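# Slide the door fully open without upsetting anything

## Task

Push or pull the sliding door until it reaches the end of its travel, and make sure it stays fully open on its own once the robot lets go. The motion must be gentle: a door that slams open or shut is a failure. At the finish the coffee table must still be standing upright, and the robot must be neither fallen nor leaning.

## Robot and tools

ROBOT. The LinearBot has an omnidirectional wheeled base with strong 7 N m wheel motors and a column about 1.75 m high. A carriage rides that column over 1.0 m of travel (lift_m). It carries two identical six-joint arms, each ending in a two-finger gripper. The arm bases sit roughly 0.57 m + lift_m above the floor, and carriage parts extend about 0.15 m beneath them. A hand can get 0.78 m from its shoulder but only around 0.38 m lower than its arm base. A hand measures about 0.16 m long and 0.1 m wide, or 0.14 m with fingers open. Parked joints 1-6 are 0, 0.05, 0.05, 1.45, 0, 0; with both arms parked the robot is about 0.95 m wide and 0.7 m long. Cameras: carriage_camera faces forward, tilted about 20 degrees down; left_wrist_camera and right_wrist_camera look out beyond the fingertips. The carriage camera and parked fingertips reach up to about 0.45 m above the arm bases. Loose objects may occasionally get a brief external shove.

FRAMES. Base frame: origin on the floor below the base centre, x forward, y left, z up. left_hand and right_hand report, in this frame, the midpoint between that hand's pads; quat_wxyz rotates the base axes onto the hand axes (hand z along the fingers, fingers opening along hand y; an upward-pointing hand with joints 1, 5, 6 at zero gives (1, 0, 0, 0)). These readings drift from the truth, more so at long reach. base_odometry is in the frame the base had at the start, counts wheel rotation only (slip looks like travel), heading positive to the left, -3.142 to 3.142.

execute_actions. Argument actions: a list holding one action or nothing (empty returns state and images only). An action may have base, joints, or both; all its motions begin together and may finish at different times; none lasts beyond 15 s. base holds exactly one relative move, measured from the base position in the latest state report: translate_m (metres, forward positive, -2 to 2), strafe_m (metres, left positive, -2 to 2), or rotate_rad (radians, counter-clockwise positive, -6.3 to 6.3). joints is one dictionary covering the lift and both arms, keyed by joint name, each value an absolute target: lift_m 0 to 1 m; for each side (left_/right_): joint1_rad -2.617 to 3.054 (yaw about vertical, 0 forward, positive left), joint2_rad 0 to 3.141 (shoulder: 0 upper arm back and level, 1.57 vertical, 3.14 forward and level), joint3_rad 0 to 3.141 (elbow, 0 folded, 3.14 straight), joint4_rad -1.57 to 1.57 (wrist pitch, positive lifts fingertips), joint5_rad -1.57 to 1.57 (wrist yaw, positive swings fingertips right, opposite to joint1), joint6_rad -2.094 to 2.094 (roll about the finger axis, positive clockwise seen from the forearm), gripper_m 0 to 0.093 m pad gap. Joints you omit may keep pushing toward earlier targets without it showing. Any unknown key or out-of-range number rejects the whole call. cameras: list of carriage_camera, left_wrist_camera, right_wrist_camera or all; omitted/null/all gives every camera, [] gives none; images come in the order named on the pictures line. If a result reports a stop, the remaining execute_actions, wait and finished_scene calls in that same reply are skipped.

wait: seconds from 0 to 10; commands nothing, returns state and images. zoom_image: camera plus region [x0, y0, x1, y1] in pixels from the top-left, at most 504 by 504, on that camera's newest full image. finished_scene: scene = the current scene's number; irreversible; the door must already be fully open and staying so.

RESULT LINES. base_status and joint_status: done (for the base, wheels turned the commanded amount, slip or not; a 1-2 mm move may fall short yet say done); off_target (stopped short, may still push); contact_stop or time_out (target dropped, holds where it stopped); joint command not followed with a cause line and not_followed per joint (a self-collision check blocked that arm's targets; they may be retried on later actions until valid or unblocked; grippers still act); limit_stop_at_motor_heat (heat stop; resend target). on_its_own covers uncommanded parts; its held at value is a target, not a position. motor_effort: percent of max, positive toward higher joint values, peak in brackets; readings carry fixed bias and noise. drive_wheels is the hardest wheel, sign meaningless; high at rest means the base still presses something. A lift effort that keeps dropping while lowering means a hand is resting on something. Joint torques list total drive output per arm joint, offset and noisy. Motor temperatures lists each arm's joints in joint_positions order. MOTOR HOT from 75 C; OVER-TEMPERATURE FAULT at 90 C (arm halted 10 s) or 100 C (arm goes limp and drops). ARM HIT means an arm struck the robot hard.

CAUTIONS. Contact stops on the base react late or not at all; arms and grippers have none and will spring to target once freed. After a drive is blocked, back off about 0.2 m along the reverse path (or turn back), again if still pressed, then retry; a retry may stop spuriously once. Never reverse into a table edge the column might strike. Keep the arms from hitting or pressing each other; to untangle, move the blocked arm clear first, the other in a later action. Tipping risk rises with a high carriage, outstretched arms, loads, pulling, or abrupt stops; only images reveal a lean. Outstretched arms heat quickly, even empty, including while you think. Move the door slowly so it does not slam, keep clear of the coffee table, and release the door so it stays open without the robot.

Each tool is called by a JSON object that holds its "method" and its "body", one argument or row to a line.

## Session

{"method": "execute_actions", "body": {
  "actions": []
}}

Scene clock: 0.00 s.
Joint torques (N m, as the arm reports them, + toward a larger angle): no reading
Motor temperatures (°C, as the motors report them): left_arm=[27 30 27 31 27 30] | right_arm=[29 26 28 27 27 29]
base_odometry: x=+0.000 y=+0.000 heading=+0.000 (m, m, rad; odometry frame)
base_status: not commanded
joint_positions: lift_m=+0.298 left_joint1_rad=-0.012 left_joint2_rad=+0.042 left_joint3_rad=+0.021 left_joint4_rad=+1.439 left_joint5_rad=+0.013 left_joint6_rad=-0.009 left_gripper_m=+0.094 right_joint1_rad=-0.001 right_joint2_rad=+0.038 right_joint3_rad=+0.044 right_joint4_rad=+1.420 right_joint5_rad=-0.036 right_joint6_rad=+0.001 right_gripper_m=+0.094
joint_status: not commanded
motor_effort: lift_m=+22 drive_wheels=-2 (%)
left_hand: x=+0.3169 y=+0.3259 z=+1.3192 quat_wxyz=(+0.997, +0.006, +0.076, -0.011) (m; base frame)
right_hand: x=+0.3135 y=-0.3224 z=+1.3249 quat_wxyz=(+0.997, -0.018, +0.072, +0.001) (m; base frame)
pictures: carriage_camera, left_wrist_camera, right_wrist_camera
Images, in order (width x height): carriage_camera 504x504, left_wrist_camera 504x504, right_wrist_camera 504x504.

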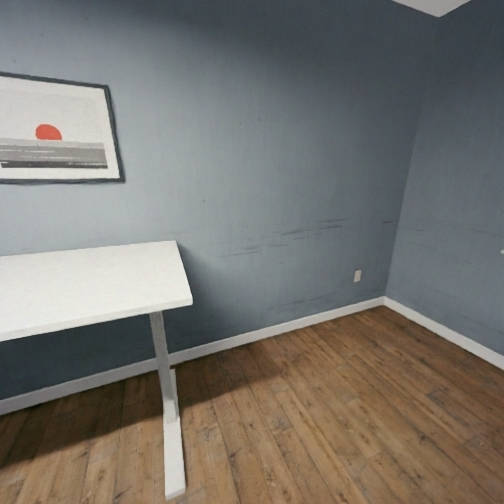

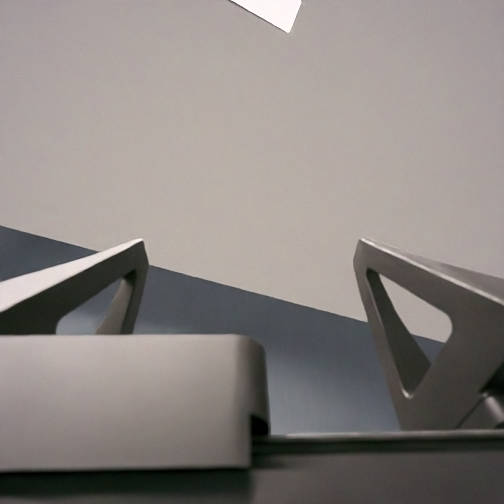

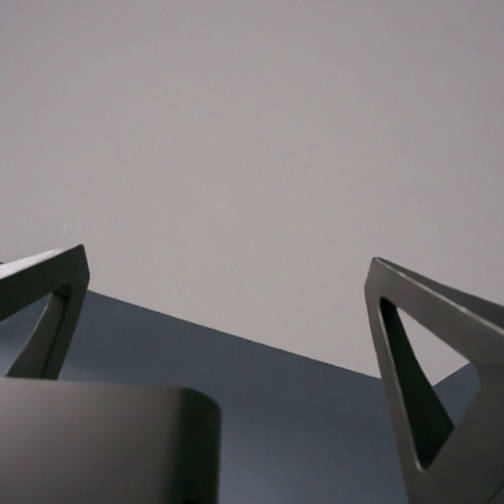

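{"method": "execute_actions", "body": {
  "actions": [
    {"base":{"rotate_rad":-1.5}}
  ],
  "cameras": ["carriage_camera"]
}}

{"method": "execute_actions", "body": {
  "actions": [
    {"base":{"rotate_rad":-1.5}}
  ],
  "cameras": ["carriage_camera"]
}}

{"method": "execute_actions", "body": {
  "actions": [
    {"base":{"rotate_rad":-1.5}}
  ],
  "cameras": ["carriage_camera"]
}}

Scene clock: 5.00 s.
Joint torques (N m, as the arm reports them, + toward a larger angle): left_arm=[ 0.04  3.71  5.73 -0.02  0.09 -0.01] | right_arm=[-0.22  3.76  5.81 -0.06 -0.03  0.02]
Motor temperatures (°C, as the motors report them): left_arm=[27 30 27 31 27 30] | right_arm=[29 27 28 27 27 29]
base_odometry: x=+0.000 y=+0.000 heading=-1.500 (m, m, rad; odometry frame)
base_status: done
joint_positions: lift_m=+0.298 left_joint1_rad=-0.012 left_joint2_rad=+0.042 left_joint3_rad=+0.021 left_joint4_rad=+1.439 left_joint5_rad=+0.013 left_joint6_rad=-0.009 left_gripper_m=+0.094 right_joint1_rad=-0.001 right_joint2_rad=+0.038 right_joint3_rad=+0.044 right_joint4_rad=+1.420 right_joint5_rad=-0.036 right_joint6_rad=+0.001 right_gripper_m=+0.094
joint_status: not commanded
motor_effort: lift_m=+22(22) drive_wheels=+4(12) (%)
left_hand: x=+0.3169 y=+0.3259 z=+1.3192 quat_wxyz=(+0.997, +0.006, +0.076, -0.011) (m; base frame)
right_hand: x=+0.3136 y=-0.3224 z=+1.3249 quat_wxyz=(+0.997, -0.018, +0.073, +0.001) (m; base frame)
pictures: carriage_camera
Images, in order (width x height): carriage_camera 504x504.

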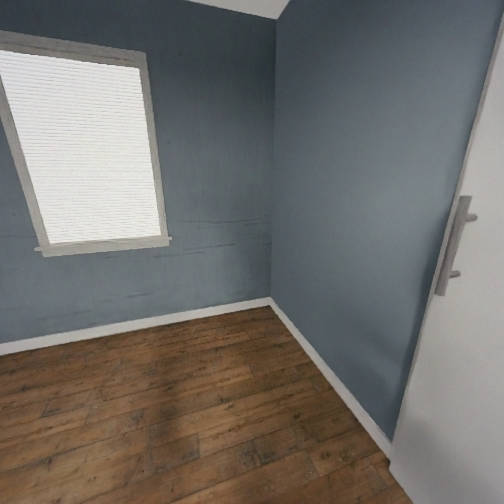

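Scene clock: 8.03 s.
Joint torques (N m, as the arm reports them, + toward a larger angle): left_arm=[-0.05  3.57  5.71 -0.07  0.04  0.02] | right_arm=[-0.21  3.65  5.79 -0.05 -0.05 -0.01]
Motor temperatures (°C, as the motors report them): left_arm=[27 31 27 31 27 30] | right_arm=[29 27 29 27 27 29]
base_odometry: x=+0.000 y=+0.000 heading=-3.000 (m, m, rad; odometry frame)
base_status: done
joint_positions: lift_m=+0.298 left_joint1_rad=-0.012 left_joint2_rad=+0.042 left_joint3_rad=+0.021 left_joint4_rad=+1.439 left_joint5_rad=+0.013 left_joint6_rad=-0.009 left_gripper_m=+0.094 right_joint1_rad=-0.001 right_joint2_rad=+0.038 right_joint3_rad=+0.044 right_joint4_rad=+1.420 right_joint5_rad=-0.036 right_joint6_rad=+0.001 right_gripper_m=+0.094
joint_status: not commanded
motor_effort: lift_m=+22(22) drive_wheels=+4(13) (%)
left_hand: x=+0.3169 y=+0.3259 z=+1.3192 quat_wxyz=(+0.997, +0.006, +0.076, -0.011) (m; base frame)
right_hand: x=+0.3136 y=-0.3224 z=+1.3249 quat_wxyz=(+0.997, -0.018, +0.073, +0.001) (m; base frame)
pictures: carriage_camera
Images, in order (width x height): carriage_camera 504x504.

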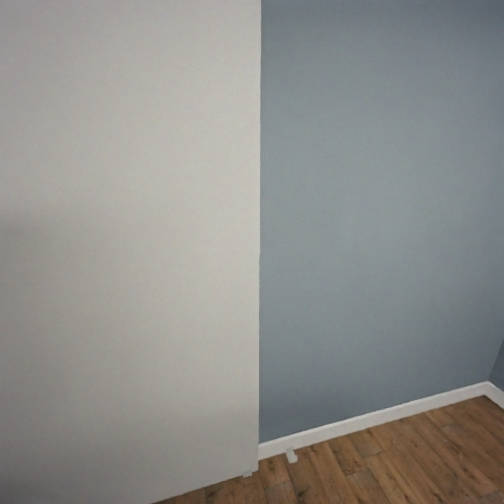

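Scene clock: 11.07 s.
Joint torques (N m, as the arm reports them, + toward a larger angle): left_arm=[-0.09  3.79  5.77 -0.03  0.1   0.01] | right_arm=[-0.24  3.77  5.85 -0.05 -0.04 -0.01]
Motor temperatures (°C, as the motors report them): left_arm=[27 31 28 31 27 30] | right_arm=[29 27 29 27 27 29]
base_odometry: x=+0.000 y=+0.000 heading=+1.784 (m, m, rad; odometry frame)
base_status: done
joint_positions: lift_m=+0.298 left_joint1_rad=-0.012 left_joint2_rad=+0.042 left_joint3_rad=+0.021 left_joint4_rad=+1.439 left_joint5_rad=+0.013 left_joint6_rad=-0.009 left_gripper_m=+0.094 right_joint1_rad=-0.001 right_joint2_rad=+0.038 right_joint3_rad=+0.044 right_joint4_rad=+1.420 right_joint5_rad=-0.036 right_joint6_rad=+0.001 right_gripper_m=+0.094
joint_status: not commanded
motor_effort: lift_m=+22(22) drive_wheels=+4(12) (%)
left_hand: x=+0.3169 y=+0.3259 z=+1.3192 quat_wxyz=(+0.997, +0.006, +0.076, -0.011) (m; base frame)
right_hand: x=+0.3136 y=-0.3225 z=+1.3249 quat_wxyz=(+0.997, -0.018, +0.073, +0.001) (m; base frame)
pictures: carriage_camera
Images, in order (width x height): carriage_camera 504x504.

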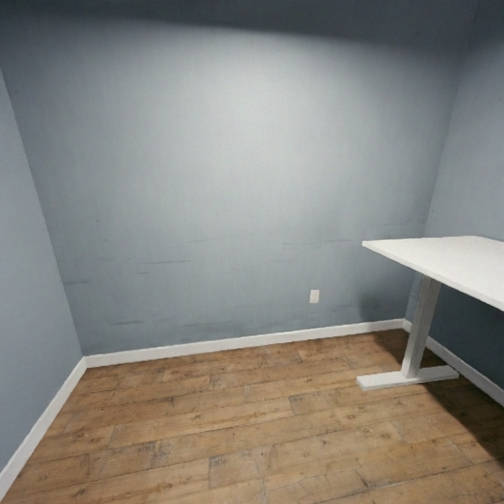

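{"method": "execute_actions", "body": {
  "actions": [
    {"base":{"rotate_rad":1.86}}
  ],
  "cameras": ["carriage_camera"]
}}

{"method": "execute_actions", "body": {
  "actions": [
    {"base":{"translate_m":-0.4}}
  ],
  "cameras": ["carriage_camera"]
}}

Scene clock: 18.83 s.
Joint torques (N m, as the arm reports them, + toward a larger angle): left_arm=[-0.16  3.77  5.72 -0.04  0.06  0.01] | right_arm=[-0.24  3.64  5.85 -0.02 -0.07 -0.01]
Motor temperatures (°C, as the motors report them): left_arm=[27 31 28 31 27 30] | right_arm=[29 27 30 27 27 29]
base_odometry: x=+0.000 y=+0.000 heading=-2.640 (m, m, rad; odometry frame)
base_status: done
joint_positions: lift_m=+0.298 left_joint1_rad=-0.012 left_joint2_rad=+0.042 left_joint3_rad=+0.021 left_joint4_rad=+1.439 left_joint5_rad=+0.012 left_joint6_rad=-0.009 left_gripper_m=+0.094 right_joint1_rad=-0.001 right_joint2_rad=+0.038 right_joint3_rad=+0.044 right_joint4_rad=+1.418 right_joint5_rad=-0.036 right_joint6_rad=+0.001 right_gripper_m=+0.094
joint_status: not commanded
motor_effort: lift_m=+22(22) drive_wheels=+4(14) (%)
left_hand: x=+0.3170 y=+0.3260 z=+1.3192 quat_wxyz=(+0.997, +0.006, +0.076, -0.011) (m; base frame)
right_hand: x=+0.3141 y=-0.3225 z=+1.3248 quat_wxyz=(+0.997, -0.018, +0.074, +0.001) (m; base frame)
pictures: carriage_camera
Images, in order (width x height): carriage_camera 504x504.

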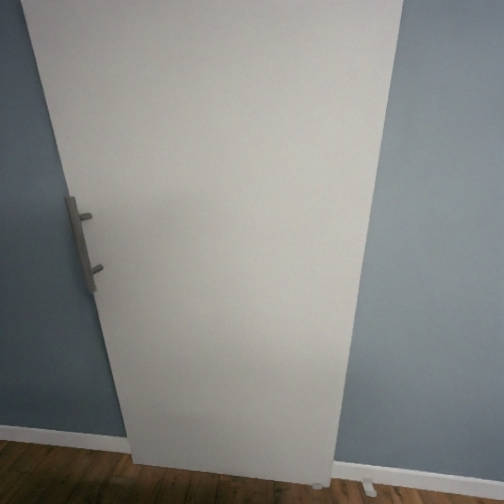

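Scene clock: 21.63 s.
Joint torques (N m, as the arm reports them, + toward a larger angle): left_arm=[ 0.01  3.84  5.68 -0.06  0.06  0.01] | right_arm=[-0.25  3.71  5.85 -0.05 -0.03  0.01]
Motor temperatures (°C, as the motors report them): left_arm=[27 31 28 31 27 30] | right_arm=[29 28 30 27 27 29]
base_odometry: x=+0.351 y=+0.193 heading=-2.639 (m, m, rad; odometry frame)
base_status: done
joint_positions: lift_m=+0.298 left_joint1_rad=-0.012 left_joint2_rad=+0.042 left_joint3_rad=+0.021 left_joint4_rad=+1.439 left_joint5_rad=+0.012 left_joint6_rad=-0.009 left_gripper_m=+0.094 right_joint1_rad=-0.001 right_joint2_rad=+0.038 right_joint3_rad=+0.044 right_joint4_rad=+1.419 right_joint5_rad=-0.036 right_joint6_rad=+0.001 right_gripper_m=+0.094
joint_status: not commanded
motor_effort: lift_m=+22(22) drive_wheels=-5(16) (%)
left_hand: x=+0.3170 y=+0.3260 z=+1.3192 quat_wxyz=(+0.997, +0.006, +0.076, -0.011) (m; base frame)
right_hand: x=+0.3137 y=-0.3225 z=+1.3249 quat_wxyz=(+0.997, -0.018, +0.073, +0.001) (m; base frame)
pictures: carriage_camera
Images, in order (width x height): carriage_camera 504x504.

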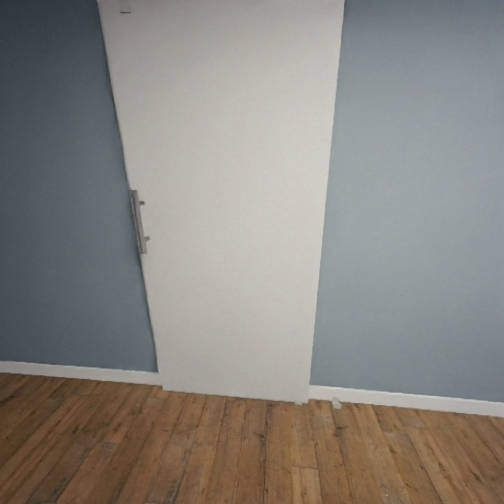

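{"method": "zoom_image", "body": {
  "camera": "carriage_camera",
  "region": [260,360,400,430]
}}

Region (260, 360, 400, 430) of carriage_camera's 504x504 image, scaled by 3.600, with more detail than that image has.

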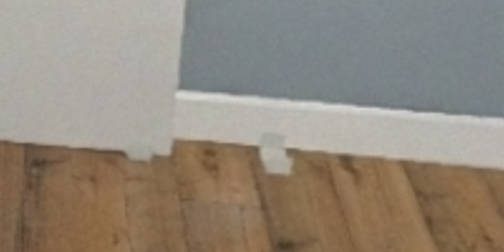

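{"method": "execute_actions", "body": {
  "actions": [
    {"base":{"rotate_rad":-0.12},"joints":{"left_joint2_rad":1.2,"left_joint3_rad":1.0,"left_joint4_rad":0.2,"lift_m":0.2}}
  ]
}}

{"method": "execute_actions", "body": {
  "actions": [
    {"base":{"strafe_m":0.2}}
  ]
}}

Scene clock: 31.33 s.
Joint torques (N m, as the arm reports them, + toward a larger angle): left_arm=[-0.03 -3.34  9.07  2.52  0.09 -0.01] | right_arm=[-0.23  3.69  5.87 -0.03 -0.03  0.02]
Motor temperatures (°C, as the motors report them): left_arm=[27 31 29 31 27 30] | right_arm=[29 28 31 27 27 29]
base_odometry: x=+0.351 y=+0.193 heading=-2.759 (m, m, rad; odometry frame)
base_status: done
joint_positions: lift_m=+0.200 left_joint1_rad=-0.012 left_joint2_rad=+1.191 left_joint3_rad=+0.987 left_joint4_rad=+0.210 left_joint5_rad=+0.012 left_joint6_rad=-0.009 left_gripper_m=+0.094 right_joint1_rad=-0.001 right_joint2_rad=+0.038 right_joint3_rad=+0.044 right_joint4_rad=+1.419 right_joint5_rad=-0.036 right_joint6_rad=+0.001 right_gripper_m=+0.094
joint_status: all done
motor_effort: lift_m=+19(22) drive_wheels=-5(8) (%)
left_hand: x=+0.6972 y=+0.3212 z=+1.1685 quat_wxyz=(+0.709, +0.005, +0.705, -0.012) (m; base frame)
right_hand: x=+0.3137 y=-0.3224 z=+1.2272 quat_wxyz=(+0.997, -0.018, +0.073, +0.001) (m; base frame)
pictures: carriage_camera, left_wrist_camera, right_wrist_camera
Images, in order (width x height): carriage_camera 504x504, left_wrist_camera 504x504, right_wrist_camera 504x504.

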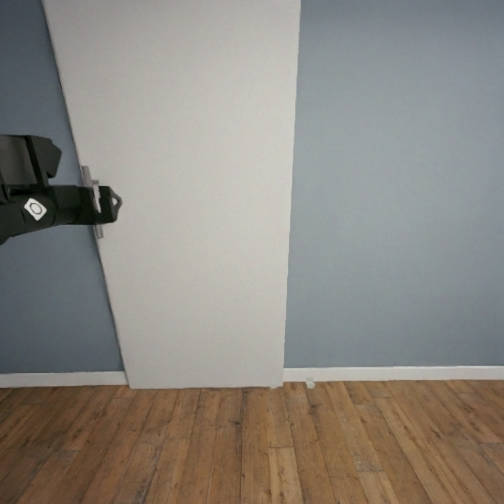

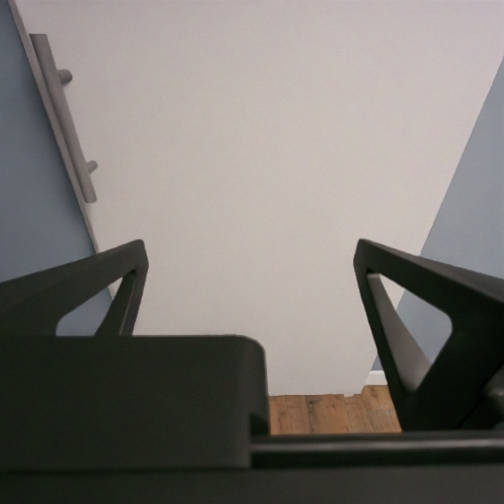

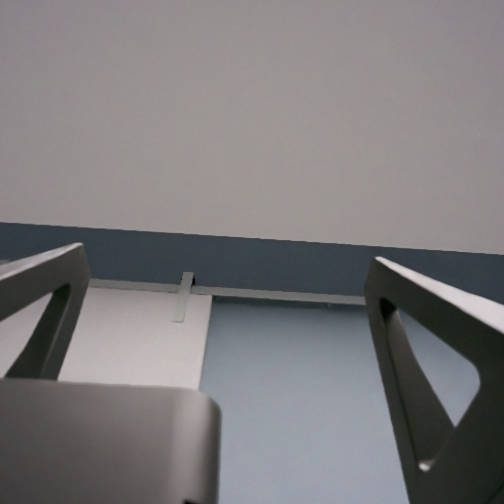

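Scene clock: 33.40 s.
Joint torques (N m, as the arm reports them, + toward a larger angle): left_arm=[ 0.11 -3.46  8.89  2.54  0.09 -0.02] | right_arm=[-0.33  3.61  5.82 -0.06 -0.04  0.01]
Motor temperatures (°C, as the motors report them): left_arm=[27 31 29 32 27 30] | right_arm=[29 28 31 27 27 29]
base_odometry: x=+0.425 y=+0.007 heading=-2.759 (m, m, rad; odometry frame)
base_status: done
joint_positions: lift_m=+0.200 left_joint1_rad=-0.012 left_joint2_rad=+1.191 left_joint3_rad=+0.987 left_joint4_rad=+0.210 left_joint5_rad=+0.012 left_joint6_rad=-0.009 left_gripper_m=+0.094 right_joint1_rad=-0.001 right_joint2_rad=+0.038 right_joint3_rad=+0.044 right_joint4_rad=+1.419 right_joint5_rad=-0.036 right_joint6_rad=+0.001 right_gripper_m=+0.094
joint_status: not commanded
motor_effort: lift_m=+19(19) drive_wheels=-3(10) (%)
left_hand: x=+0.6972 y=+0.3212 z=+1.1685 quat_wxyz=(+0.709, +0.005, +0.705, -0.012) (m; base frame)
right_hand: x=+0.3137 y=-0.3225 z=+1.2272 quat_wxyz=(+0.997, -0.018, +0.073, +0.001) (m; base frame)
pictures: carriage_camera, left_wrist_camera, right_wrist_camera
Images, in order (width x height): carriage_camera 504x504, left_wrist_camera 504x504, right_wrist_camera 504x504.

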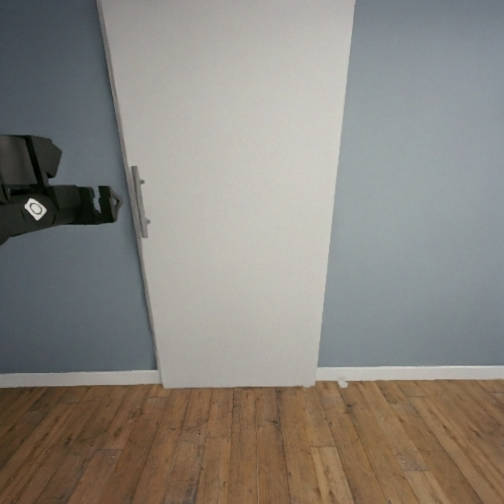

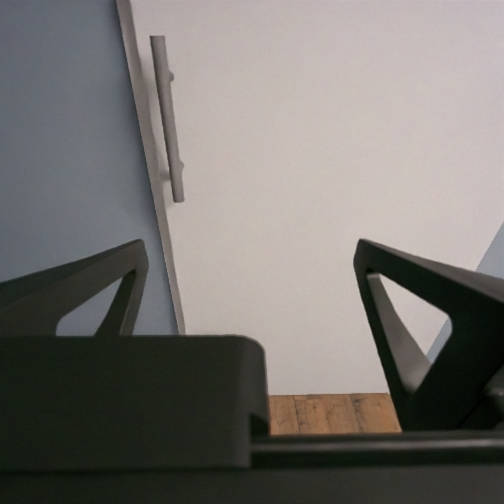

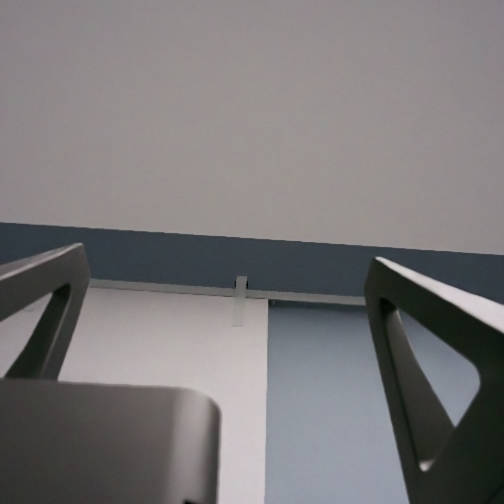

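{"method": "execute_actions", "body": {
  "actions": [
    {"base":{"strafe_m":0.17},"joints":{"lift_m":0.06}}
  ],
  "cameras": []
}}

{"method": "execute_actions", "body": {
  "actions": [
    {"base":{"translate_m":0.3}}
  ]
}}

Scene clock: 38.00 s.
Joint torques (N m, as the arm reports them, + toward a larger angle): left_arm=[ 0.01 -3.38  8.11  2.6   0.06 -0.01] | right_arm=[-0.25  3.69  5.82 -0.03 -0.04 -0.01]
Motor temperatures (°C, as the motors report them): left_arm=[27 31 30 33 27 30] | right_arm=[29 28 31 27 27 29]
base_odometry: x=+0.489 y=-0.151 heading=-2.760 (m, m, rad; odometry frame)
base_status: done
joint_positions: lift_m=+0.060 left_joint1_rad=-0.012 left_joint2_rad=+1.191 left_joint3_rad=+0.998 left_joint4_rad=+0.209 left_joint5_rad=+0.012 left_joint6_rad=-0.009 left_gripper_m=+0.094 right_joint1_rad=-0.001 right_joint2_rad=+0.038 right_joint3_rad=+0.044 right_joint4_rad=+1.419 right_joint5_rad=-0.035 right_joint6_rad=+0.001 right_gripper_m=+0.094
joint_status: all done
motor_effort: lift_m=+20(21) drive_wheels=-3(12) (%)
left_hand: x=+0.6971 y=+0.3212 z=+1.0336 quat_wxyz=(+0.713, +0.005, +0.701, -0.012) (m; base frame)
right_hand: x=+0.3137 y=-0.3225 z=+1.0872 quat_wxyz=(+0.997, -0.018, +0.073, +0.001) (m; base frame)
pictures: none
No camera images: the call's "cameras" was empty. Leave "cameras" out to get every camera's image.

Scene clock: 40.47 s.
Joint torques (N m, as the arm reports them, + toward a larger angle): left_arm=[-0.04 -3.48  8.09  2.56  0.03 -0.02] | right_arm=[-0.2   3.6   5.84 -0.03 -0.05  0.01]
Motor temperatures (°C, as the motors report them): left_arm=[27 32 31 33 27 30] | right_arm=[29 28 31 27 27 29]
base_odometry: x=+0.210 y=-0.263 heading=-2.759 (m, m, rad; odometry frame)
base_status: done
joint_positions: lift_m=+0.060 left_joint1_rad=-0.012 left_joint2_rad=+1.191 left_joint3_rad=+0.998 left_joint4_rad=+0.209 left_joint5_rad=+0.012 left_joint6_rad=-0.009 left_gripper_m=+0.094 right_joint1_rad=-0.001 right_joint2_rad=+0.038 right_joint3_rad=+0.044 right_joint4_rad=+1.419 right_joint5_rad=-0.035 right_joint6_rad=+0.001 right_gripper_m=+0.094
joint_status: not commanded
motor_effort: lift_m=+20(20) drive_wheels=-5(11) (%)
left_hand: x=+0.6971 y=+0.3212 z=+1.0336 quat_wxyz=(+0.713, +0.005, +0.701, -0.012) (m; base frame)
right_hand: x=+0.3138 y=-0.3225 z=+1.0872 quat_wxyz=(+0.997, -0.018, +0.073, +0.001) (m; base frame)
pictures: carriage_camera, left_wrist_camera, right_wrist_camera
Images, in order (width x height): carriage_camera 504x504, left_wrist_camera 504x504, right_wrist_camera 504x504.

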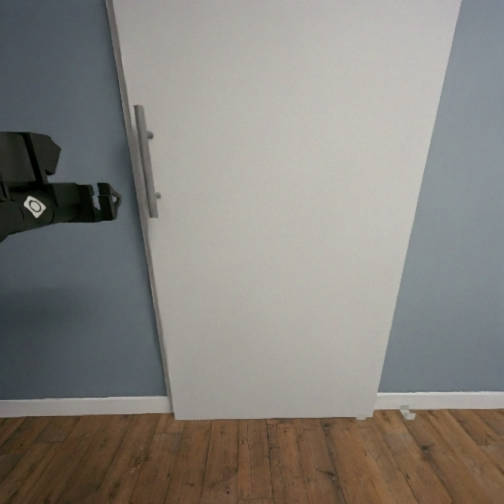

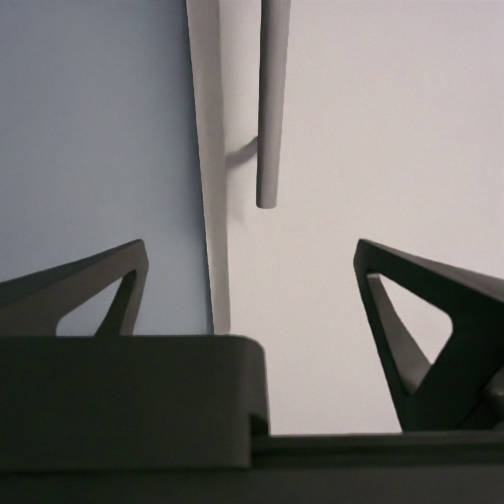

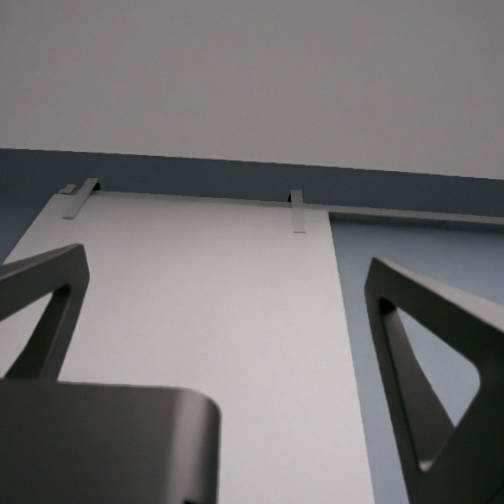

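{"method": "execute_actions", "body": {
  "actions": [
    {"base":{"translate_m":0.15},"joints":{"lift_m":0.17}}
  ],
  "cameras": ["left_wrist_camera","carriage_camera"]
}}

Scene clock: 44.47 s.
Joint torques (N m, as the arm reports them, + toward a larger angle): left_arm=[ 0.19 -3.32  8.19  2.59  0.1   0.04] | right_arm=[-0.26  3.67  5.88 -0.02 -0.06 -0.02]
Motor temperatures (°C, as the motors report them): left_arm=[27 32 31 34 27 30] | right_arm=[29 28 31 27 27 29]
base_odometry: x=+0.071 y=-0.319 heading=-2.758 (m, m, rad; odometry frame)
base_status: done
joint_positions: lift_m=+0.170 left_joint1_rad=-0.012 left_joint2_rad=+1.191 left_joint3_rad=+0.998 left_joint4_rad=+0.212 left_joint5_rad=+0.012 left_joint6_rad=-0.009 left_gripper_m=+0.094 right_joint1_rad=-0.001 right_joint2_rad=+0.038 right_joint3_rad=+0.044 right_joint4_rad=+1.419 right_joint5_rad=-0.036 right_joint6_rad=+0.001 right_gripper_m=+0.094
joint_status: all done
motor_effort: lift_m=+23(28) drive_wheels=-5(12) (%)
left_hand: x=+0.6970 y=+0.3212 z=+1.1441 quat_wxyz=(+0.714, +0.005, +0.700, -0.012) (m; base frame)
right_hand: x=+0.3137 y=-0.3225 z=+1.1969 quat_wxyz=(+0.997, -0.018, +0.073, +0.001) (m; base frame)
pictures: carriage_camera, left_wrist_camera
Images, in order (width x height): carriage_camera 504x504, left_wrist_camera 504x504.

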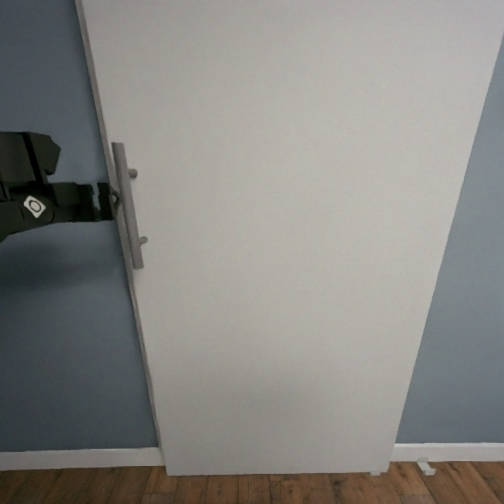

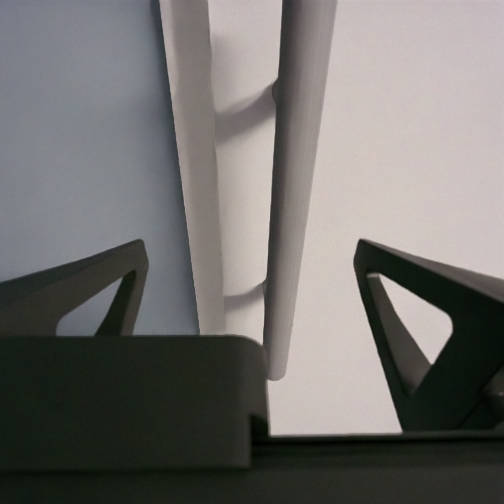

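{"method": "execute_actions", "body": {
  "actions": [
    {"base":{"translate_m":0.08}}
  ],
  "cameras": ["left_wrist_camera","carriage_camera"]
}}

Scene clock: 47.50 s.
Joint torques (N m, as the arm reports them, + toward a larger angle): left_arm=[ 0.06 -3.38  8.01  2.58  0.04  0.02] | right_arm=[-0.16  3.6   5.88  0.   -0.03  0.  ]
Motor temperatures (°C, as the motors report them): left_arm=[27 32 31 34 27 30] | right_arm=[29 28 31 27 27 29]
base_odometry: x=-0.003 y=-0.349 heading=-2.758 (m, m, rad; odometry frame)
base_status: done
joint_positions: lift_m=+0.170 left_joint1_rad=-0.012 left_joint2_rad=+1.191 left_joint3_rad=+0.998 left_joint4_rad=+0.212 left_joint5_rad=+0.012 left_joint6_rad=-0.009 left_gripper_m=+0.094 right_joint1_rad=-0.001 right_joint2_rad=+0.038 right_joint3_rad=+0.044 right_joint4_rad=+1.418 right_joint5_rad=-0.036 right_joint6_rad=+0.001 right_gripper_m=+0.094
joint_status: not commanded
motor_effort: lift_m=+23(23) drive_wheels=-5(11) (%)
left_hand: x=+0.6970 y=+0.3212 z=+1.1439 quat_wxyz=(+0.713, +0.005, +0.701, -0.012) (m; base frame)
right_hand: x=+0.3139 y=-0.3225 z=+1.1968 quat_wxyz=(+0.997, -0.018, +0.073, +0.001) (m; base frame)
pictures: carriage_camera, left_wrist_camera
Images, in order (width x height): carriage_camera 504x504, left_wrist_camera 504x504.

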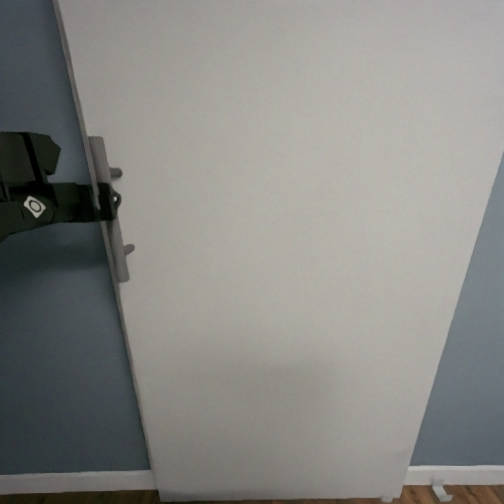

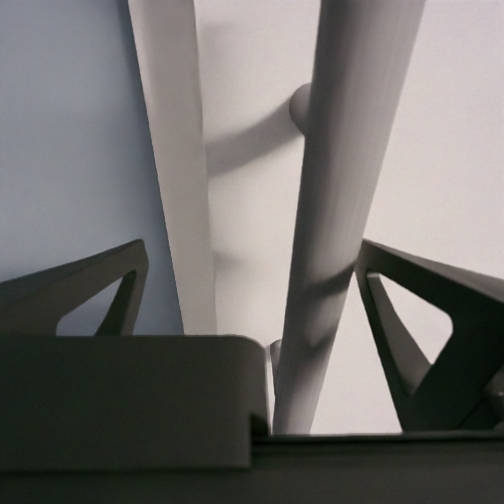

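{"method": "execute_actions", "body": {
  "actions": [
    {"base":{"strafe_m":-0.03}}
  ],
  "cameras": []
}}

{"method": "execute_actions", "body": {
  "actions": [
    {"base":{"translate_m":0.035}}
  ],
  "cameras": ["left_wrist_camera"]
}}

{"method": "execute_actions", "body": {
  "actions": [
    {"joints":{"left_gripper_m":0.0}}
  ],
  "cameras": ["left_wrist_camera"]
}}

{"method": "execute_actions", "body": {
  "actions": [
    {"base":{"strafe_m":-0.1}}
  ],
  "cameras": ["left_wrist_camera","carriage_camera"]
}}

Scene clock: 51.17 s.
Joint torques (N m, as the arm reports them, + toward a larger angle): left_arm=[-0.21 -3.37  8.18  2.5   0.08  0.01] | right_arm=[-0.13  3.68  5.79 -0.04 -0.05 -0.01]
Motor temperatures (°C, as the motors report them): left_arm=[27 32 32 35 27 30] | right_arm=[29 28 32 27 27 29]
base_odometry: x=-0.014 y=-0.321 heading=-2.758 (m, m, rad; odometry frame)
base_status: done
joint_positions: lift_m=+0.170 left_joint1_rad=-0.012 left_joint2_rad=+1.191 left_joint3_rad=+0.998 left_joint4_rad=+0.212 left_joint5_rad=+0.012 left_joint6_rad=-0.009 left_gripper_m=+0.094 right_joint1_rad=-0.001 right_joint2_rad=+0.038 right_joint3_rad=+0.044 right_joint4_rad=+1.418 right_joint5_rad=-0.036 right_joint6_rad=+0.001 right_gripper_m=+0.094
joint_status: not commanded
motor_effort: lift_m=+23(23) drive_wheels=+3(9) (%)
left_hand: x=+0.6970 y=+0.3212 z=+1.1439 quat_wxyz=(+0.713, +0.005, +0.701, -0.012) (m; base frame)
right_hand: x=+0.3140 y=-0.3225 z=+1.1968 quat_wxyz=(+0.997, -0.018, +0.073, +0.001) (m; base frame)
pictures: none
No camera images: the call's "cameras" was empty. Leave "cameras" out to get every camera's image.

Scene clock: 52.20 s.
Joint torques (N m, as the arm reports them, + toward a larger angle): left_arm=[-0.06 -3.53  8.16  2.55  0.08  0.06] | right_arm=[-0.24  3.66  5.83 -0.01 -0.03  0.02]
Motor temperatures (°C, as the motors report them): left_arm=[27 32 32 35 27 30] | right_arm=[29 28 32 27 27 29]
base_odometry: x=-0.047 y=-0.334 heading=-2.758 (m, m, rad; odometry frame)
base_status: done
joint_positions: lift_m=+0.170 left_joint1_rad=-0.012 left_joint2_rad=+1.191 left_joint3_rad=+0.998 left_joint4_rad=+0.212 left_joint5_rad=+0.012 left_joint6_rad=-0.009 left_gripper_m=+0.094 right_joint1_rad=-0.001 right_joint2_rad=+0.038 right_joint3_rad=+0.044 right_joint4_rad=+1.418 right_joint5_rad=-0.036 right_joint6_rad=+0.001 right_gripper_m=+0.094
joint_status: not commanded
motor_effort: lift_m=+23(23) drive_wheels=-4(9) (%)
left_hand: x=+0.6970 y=+0.3212 z=+1.1439 quat_wxyz=(+0.713, +0.005, +0.701, -0.012) (m; base frame)
right_hand: x=+0.3140 y=-0.3225 z=+1.1968 quat_wxyz=(+0.997, -0.018, +0.073, +0.001) (m; base frame)
pictures: left_wrist_camera
Images, in order (width x height): left_wrist_camera 504x504.

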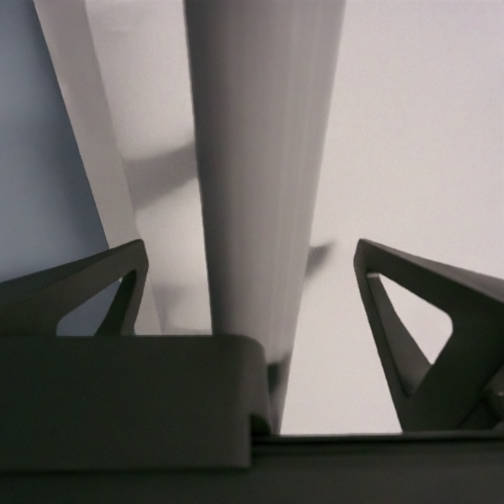

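Scene clock: 52.93 s.
Joint torques (N m, as the arm reports them, + toward a larger angle): left_arm=[-0.12 -3.47  8.14  2.57  0.1  -0.04] | right_arm=[-0.26  3.69  5.81 -0.03 -0.05  0.  ]
Motor temperatures (°C, as the motors report them): left_arm=[27 32 32 35 27 30] | right_arm=[29 28 32 27 27 29]
base_odometry: x=-0.047 y=-0.334 heading=-2.758 (m, m, rad; odometry frame)
base_status: not commanded
joint_positions: lift_m=+0.170 left_joint1_rad=-0.012 left_joint2_rad=+1.191 left_joint3_rad=+0.998 left_joint4_rad=+0.212 left_joint5_rad=+0.011 left_joint6_rad=-0.005 left_gripper_m=+0.021 right_joint1_rad=-0.001 right_joint2_rad=+0.038 right_joint3_rad=+0.044 right_joint4_rad=+1.418 right_joint5_rad=-0.036 right_joint6_rad=+0.001 right_gripper_m=+0.094
joint_status: left_gripper_m off_target (ended at +0.021, target +0.000)
motor_effort: lift_m=+23(23) drive_wheels=-4(5) (%)
left_hand: x=+0.6971 y=+0.3216 z=+1.1439 quat_wxyz=(+0.714, +0.006, +0.701, -0.010) (m; base frame)
right_hand: x=+0.3140 y=-0.3225 z=+1.1968 quat_wxyz=(+0.997, -0.018, +0.073, +0.001) (m; base frame)
pictures: left_wrist_camera
Images, in order (width x height): left_wrist_camera 504x504.

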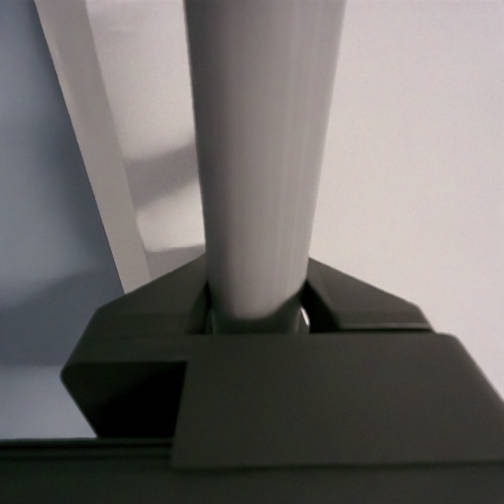

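Scene clock: 54.77 s.
Joint torques (N m, as the arm reports them, + toward a larger angle): left_arm=[ 1.14 -3.49  8.03  2.52  0.14 -0.1 ] | right_arm=[-0.22  3.66  5.82 -0.02 -0.03 -0.02]
Motor temperatures (°C, as the motors report them): left_arm=[27 32 32 35 27 30] | right_arm=[29 28 32 27 27 29]
base_odometry: x=-0.084 y=-0.242 heading=-2.758 (m, m, rad; odometry frame)
base_status: done
joint_positions: lift_m=+0.170 left_joint1_rad=-0.025 left_joint2_rad=+1.192 left_joint3_rad=+0.998 left_joint4_rad=+0.213 left_joint5_rad=+0.010 left_joint6_rad=-0.004 left_gripper_m=+0.021 right_joint1_rad=-0.001 right_joint2_rad=+0.038 right_joint3_rad=+0.044 right_joint4_rad=+1.418 right_joint5_rad=-0.036 right_joint6_rad=+0.001 right_gripper_m=+0.094
joint_status: not commanded
motor_effort: lift_m=+23(23) drive_wheels=-3(14) (%)
left_hand: x=+0.6972 y=+0.3162 z=+1.1438 quat_wxyz=(+0.714, +0.011, +0.700, -0.014) (m; base frame)
right_hand: x=+0.3140 y=-0.3225 z=+1.1968 quat_wxyz=(+0.997, -0.018, +0.073, +0.001) (m; base frame)
pictures: carriage_camera, left_wrist_camera
Images, in order (width x height): carriage_camera 504x504, left_wrist_camera 504x504.

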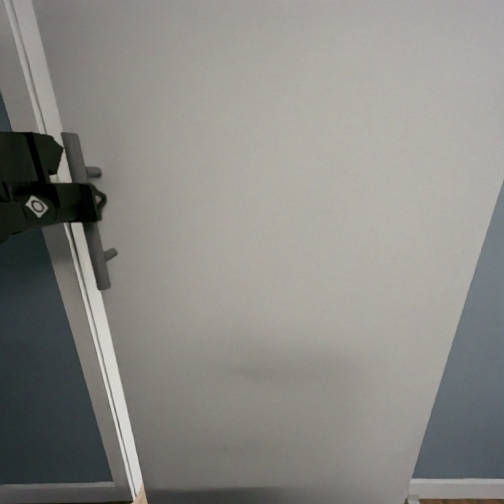

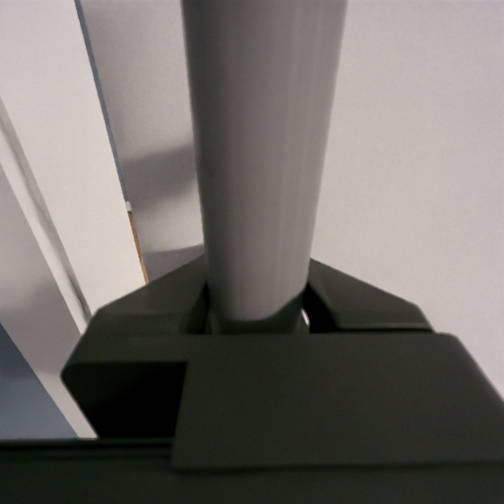

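{"method": "execute_actions", "body": {
  "actions": [
    {"base":{"strafe_m":-0.2}}
  ],
  "cameras": ["carriage_camera"]
}}

{"method": "execute_actions", "body": {
  "actions": [
    {"base":{"strafe_m":-0.2}}
  ],
  "cameras": ["carriage_camera"]
}}

{"method": "execute_actions", "body": {
  "actions": [
    {"base":{"strafe_m":-0.15}}
  ]
}}

Scene clock: 60.47 s.
Joint torques (N m, as the arm reports them, + toward a larger angle): left_arm=[ 1.88 -3.9   8.33  2.39 -0.05 -0.06] | right_arm=[-0.21  3.59  5.77 -0.02 -0.07  0.01]
Motor temperatures (°C, as the motors report them): left_arm=[27 32 33 36 27 30] | right_arm=[29 28 32 27 27 29]
base_odometry: x=-0.113 y=-0.172 heading=-2.758 (m, m, rad; odometry frame)
base_status: strafe_m contact_stop (by the wheels' count: -0.075 of -0.200)
joint_positions: lift_m=+0.170 left_joint1_rad=-0.032 left_joint2_rad=+1.198 left_joint3_rad=+0.998 left_joint4_rad=+0.223 left_joint5_rad=+0.021 left_joint6_rad=-0.004 left_gripper_m=+0.020 right_joint1_rad=-0.001 right_joint2_rad=+0.038 right_joint3_rad=+0.044 right_joint4_rad=+1.419 right_joint5_rad=-0.035 right_joint6_rad=+0.001 right_gripper_m=+0.094
joint_status: not commanded
motor_effort: lift_m=+23(23) drive_wheels=-1(14) (%)
left_hand: x=+0.6984 y=+0.3114 z=+1.1442 quat_wxyz=(+0.715, +0.017, +0.698, -0.020) (m; base frame)
right_hand: x=+0.3137 y=-0.3227 z=+1.1969 quat_wxyz=(+0.997, -0.017, +0.073, +0.001) (m; base frame)
pictures: carriage_camera
Images, in order (width x height): carriage_camera 504x504.

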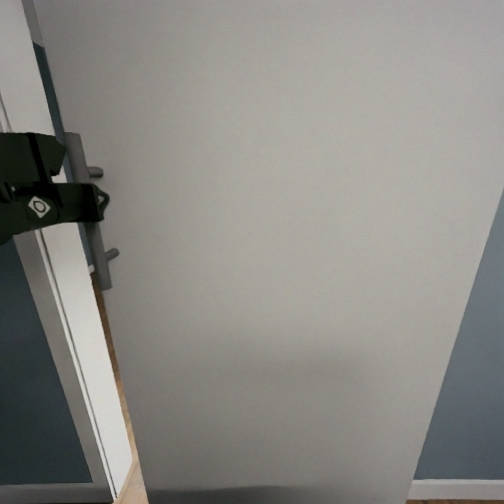

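not run: a stop came earlier in this reply.

not run: a stop came earlier in this reply.

{"method": "execute_actions", "body": {
  "actions": [
    {"base":{"strafe_m":-0.08},"joints":{"left_joint1_rad":-0.012}}
  ]
}}

Scene clock: 65.00 s.
Joint torques (N m, as the arm reports them, + toward a larger angle): left_arm=[ 1.41 -4.4   8.16  2.36  0.07 -0.07] | right_arm=[-0.21  3.7   5.85 -0.05 -0.04  0.02]
Motor temperatures (°C, as the motors report them): left_arm=[27 32 33 36 27 30] | right_arm=[29 28 32 27 27 29]
base_odometry: x=-0.137 y=-0.112 heading=-2.757 (m, m, rad; odometry frame)
base_status: strafe_m contact_stop (by the wheels' count: -0.065 of -0.080)
joint_positions: lift_m=+0.170 left_joint1_rad=-0.027 left_joint2_rad=+1.204 left_joint3_rad=+0.998 left_joint4_rad=+0.232 left_joint5_rad=+0.011 left_joint6_rad=-0.004 left_gripper_m=+0.020 right_joint1_rad=-0.001 right_joint2_rad=+0.038 right_joint3_rad=+0.044 right_joint4_rad=+1.420 right_joint5_rad=-0.034 right_joint6_rad=+0.001 right_gripper_m=+0.094
joint_status: all done
motor_effort: lift_m=+23(22) drive_wheels=-2(12) (%)
left_hand: x=+0.7001 y=+0.3153 z=+1.1439 quat_wxyz=(+0.716, +0.012, +0.698, -0.015) (m; base frame)
right_hand: x=+0.3135 y=-0.3227 z=+1.1969 quat_wxyz=(+0.997, -0.017, +0.072, +0.001) (m; base frame)
pictures: carriage_camera, left_wrist_camera, right_wrist_camera
Images, in order (width x height): carriage_camera 504x504, left_wrist_camera 504x504, right_wrist_camera 504x504.

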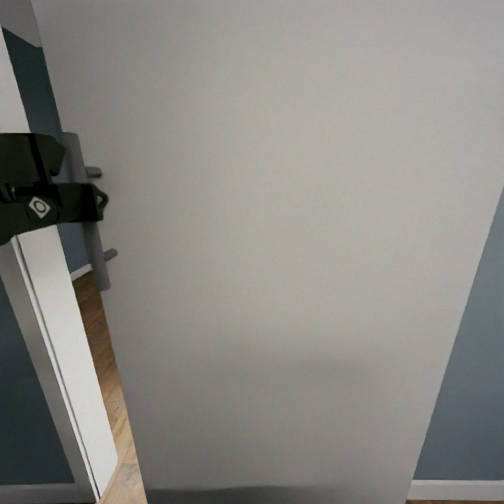

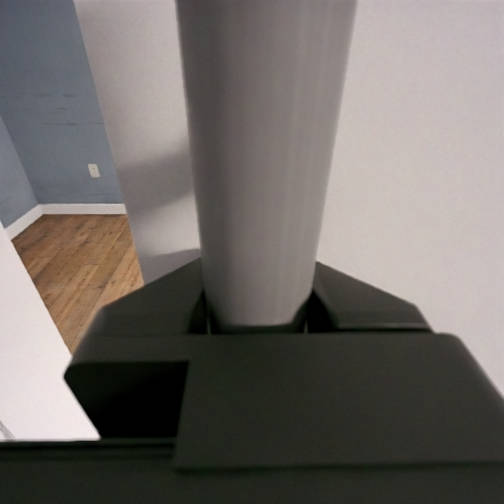

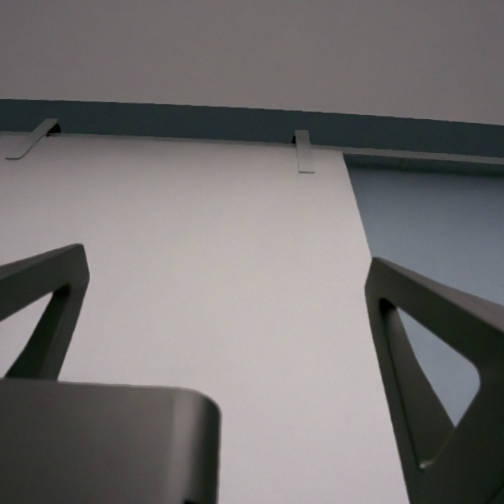

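{"method": "execute_actions", "body": {
  "actions": [
    {"base":{"translate_m":0.01},"joints":{"left_gripper_m":0.045}}
  ],
  "cameras": []
}}

{"method": "execute_actions", "body": {
  "actions": [
    {"base":{"strafe_m":-0.2},"joints":{"left_joint1_rad":-0.012}}
  ],
  "cameras": ["carriage_camera","left_wrist_camera"]
}}

{"method": "execute_actions", "body": {
  "actions": [
    {"base":{"strafe_m":-0.2},"joints":{"left_joint1_rad":-0.012}}
  ],
  "cameras": ["carriage_camera","left_wrist_camera"]
}}

Scene clock: 69.40 s.
Joint torques (N m, as the arm reports them, + toward a larger angle): left_arm=[ 1.27 -2.84  8.23  2.67 -0.05  0.01] | right_arm=[-0.27  3.79  5.9  -0.04 -0.05 -0.01]
Motor temperatures (°C, as the motors report them): left_arm=[27 32 33 36 27 30] | right_arm=[29 29 32 27 27 29]
base_odometry: x=-0.147 y=-0.116 heading=-2.758 (m, m, rad; odometry frame)
base_status: done
joint_positions: lift_m=+0.170 left_joint1_rad=-0.026 left_joint2_rad=+1.182 left_joint3_rad=+0.998 left_joint4_rad=+0.203 left_joint5_rad=+0.027 left_joint6_rad=-0.007 left_gripper_m=+0.045 right_joint1_rad=-0.001 right_joint2_rad=+0.038 right_joint3_rad=+0.044 right_joint4_rad=+1.420 right_joint5_rad=-0.035 right_joint6_rad=+0.001 right_gripper_m=+0.094
joint_status: all done
motor_effort: lift_m=+23(23) drive_wheels=+3(4) (%)
left_hand: x=+0.6944 y=+0.3133 z=+1.1454 quat_wxyz=(+0.713, +0.016, +0.700, -0.021) (m; base frame)
right_hand: x=+0.3136 y=-0.3227 z=+1.1969 quat_wxyz=(+0.997, -0.017, +0.073, +0.001) (m; base frame)
pictures: none
No camera images: the call's "cameras" was empty. Leave "cameras" out to get every camera's image.

Scene clock: 71.17 s.
Joint torques (N m, as the arm reports them, + toward a larger angle): left_arm=[ 2.19 -2.14  8.12  2.75 -0.27 -0.04] | right_arm=[-0.2   3.73  5.78 -0.02 -0.08  0.01]
Motor temperatures (°C, as the motors report them): left_arm=[27 32 33 36 27 30] | right_arm=[29 29 32 27 27 29]
base_odometry: x=-0.191 y=-0.008 heading=-2.757 (m, m, rad; odometry frame)
base_status: strafe_m contact_stop (by the wheels' count: -0.116 of -0.200)
joint_positions: lift_m=+0.170 left_joint1_rad=-0.038 left_joint2_rad=+1.176 left_joint3_rad=+0.998 left_joint4_rad=+0.195 left_joint5_rad=+0.040 left_joint6_rad=-0.005 left_gripper_m=+0.045 right_joint1_rad=-0.001 right_joint2_rad=+0.038 right_joint3_rad=+0.044 right_joint4_rad=+1.420 right_joint5_rad=-0.034 right_joint6_rad=+0.001 right_gripper_m=+0.094
joint_status: left_joint1_rad off_target (ended at -0.037, target -0.012)
motor_effort: lift_m=+23(23) drive_wheels=-2(16) (%)
left_hand: x=+0.6926 y=+0.3060 z=+1.1457 quat_wxyz=(+0.712, +0.026, +0.701, -0.029) (m; base frame)
right_hand: x=+0.3136 y=-0.3229 z=+1.1969 quat_wxyz=(+0.997, -0.017, +0.073, +0.001) (m; base frame)
pictures: carriage_camera, left_wrist_camera
Images, in order (width x height): carriage_camera 504x504, left_wrist_camera 504x504.

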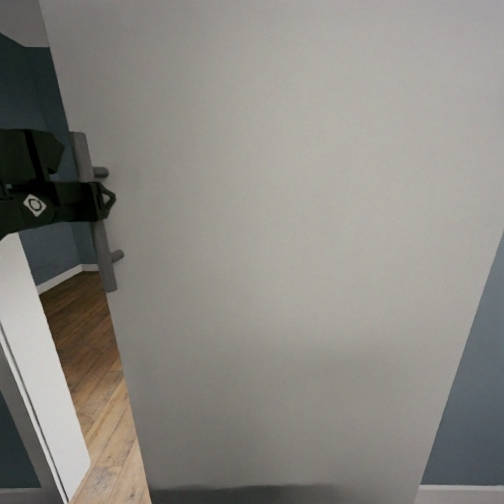

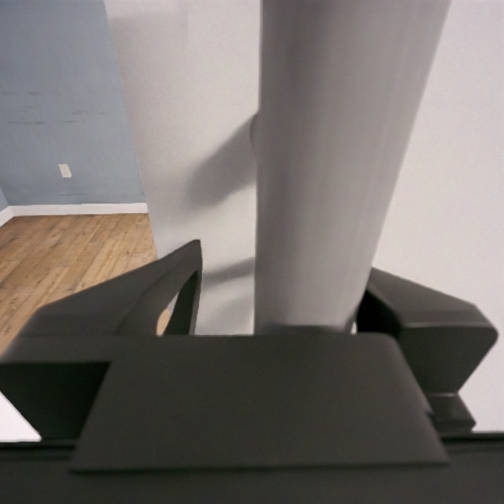

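not run: a stop came earlier in this reply.


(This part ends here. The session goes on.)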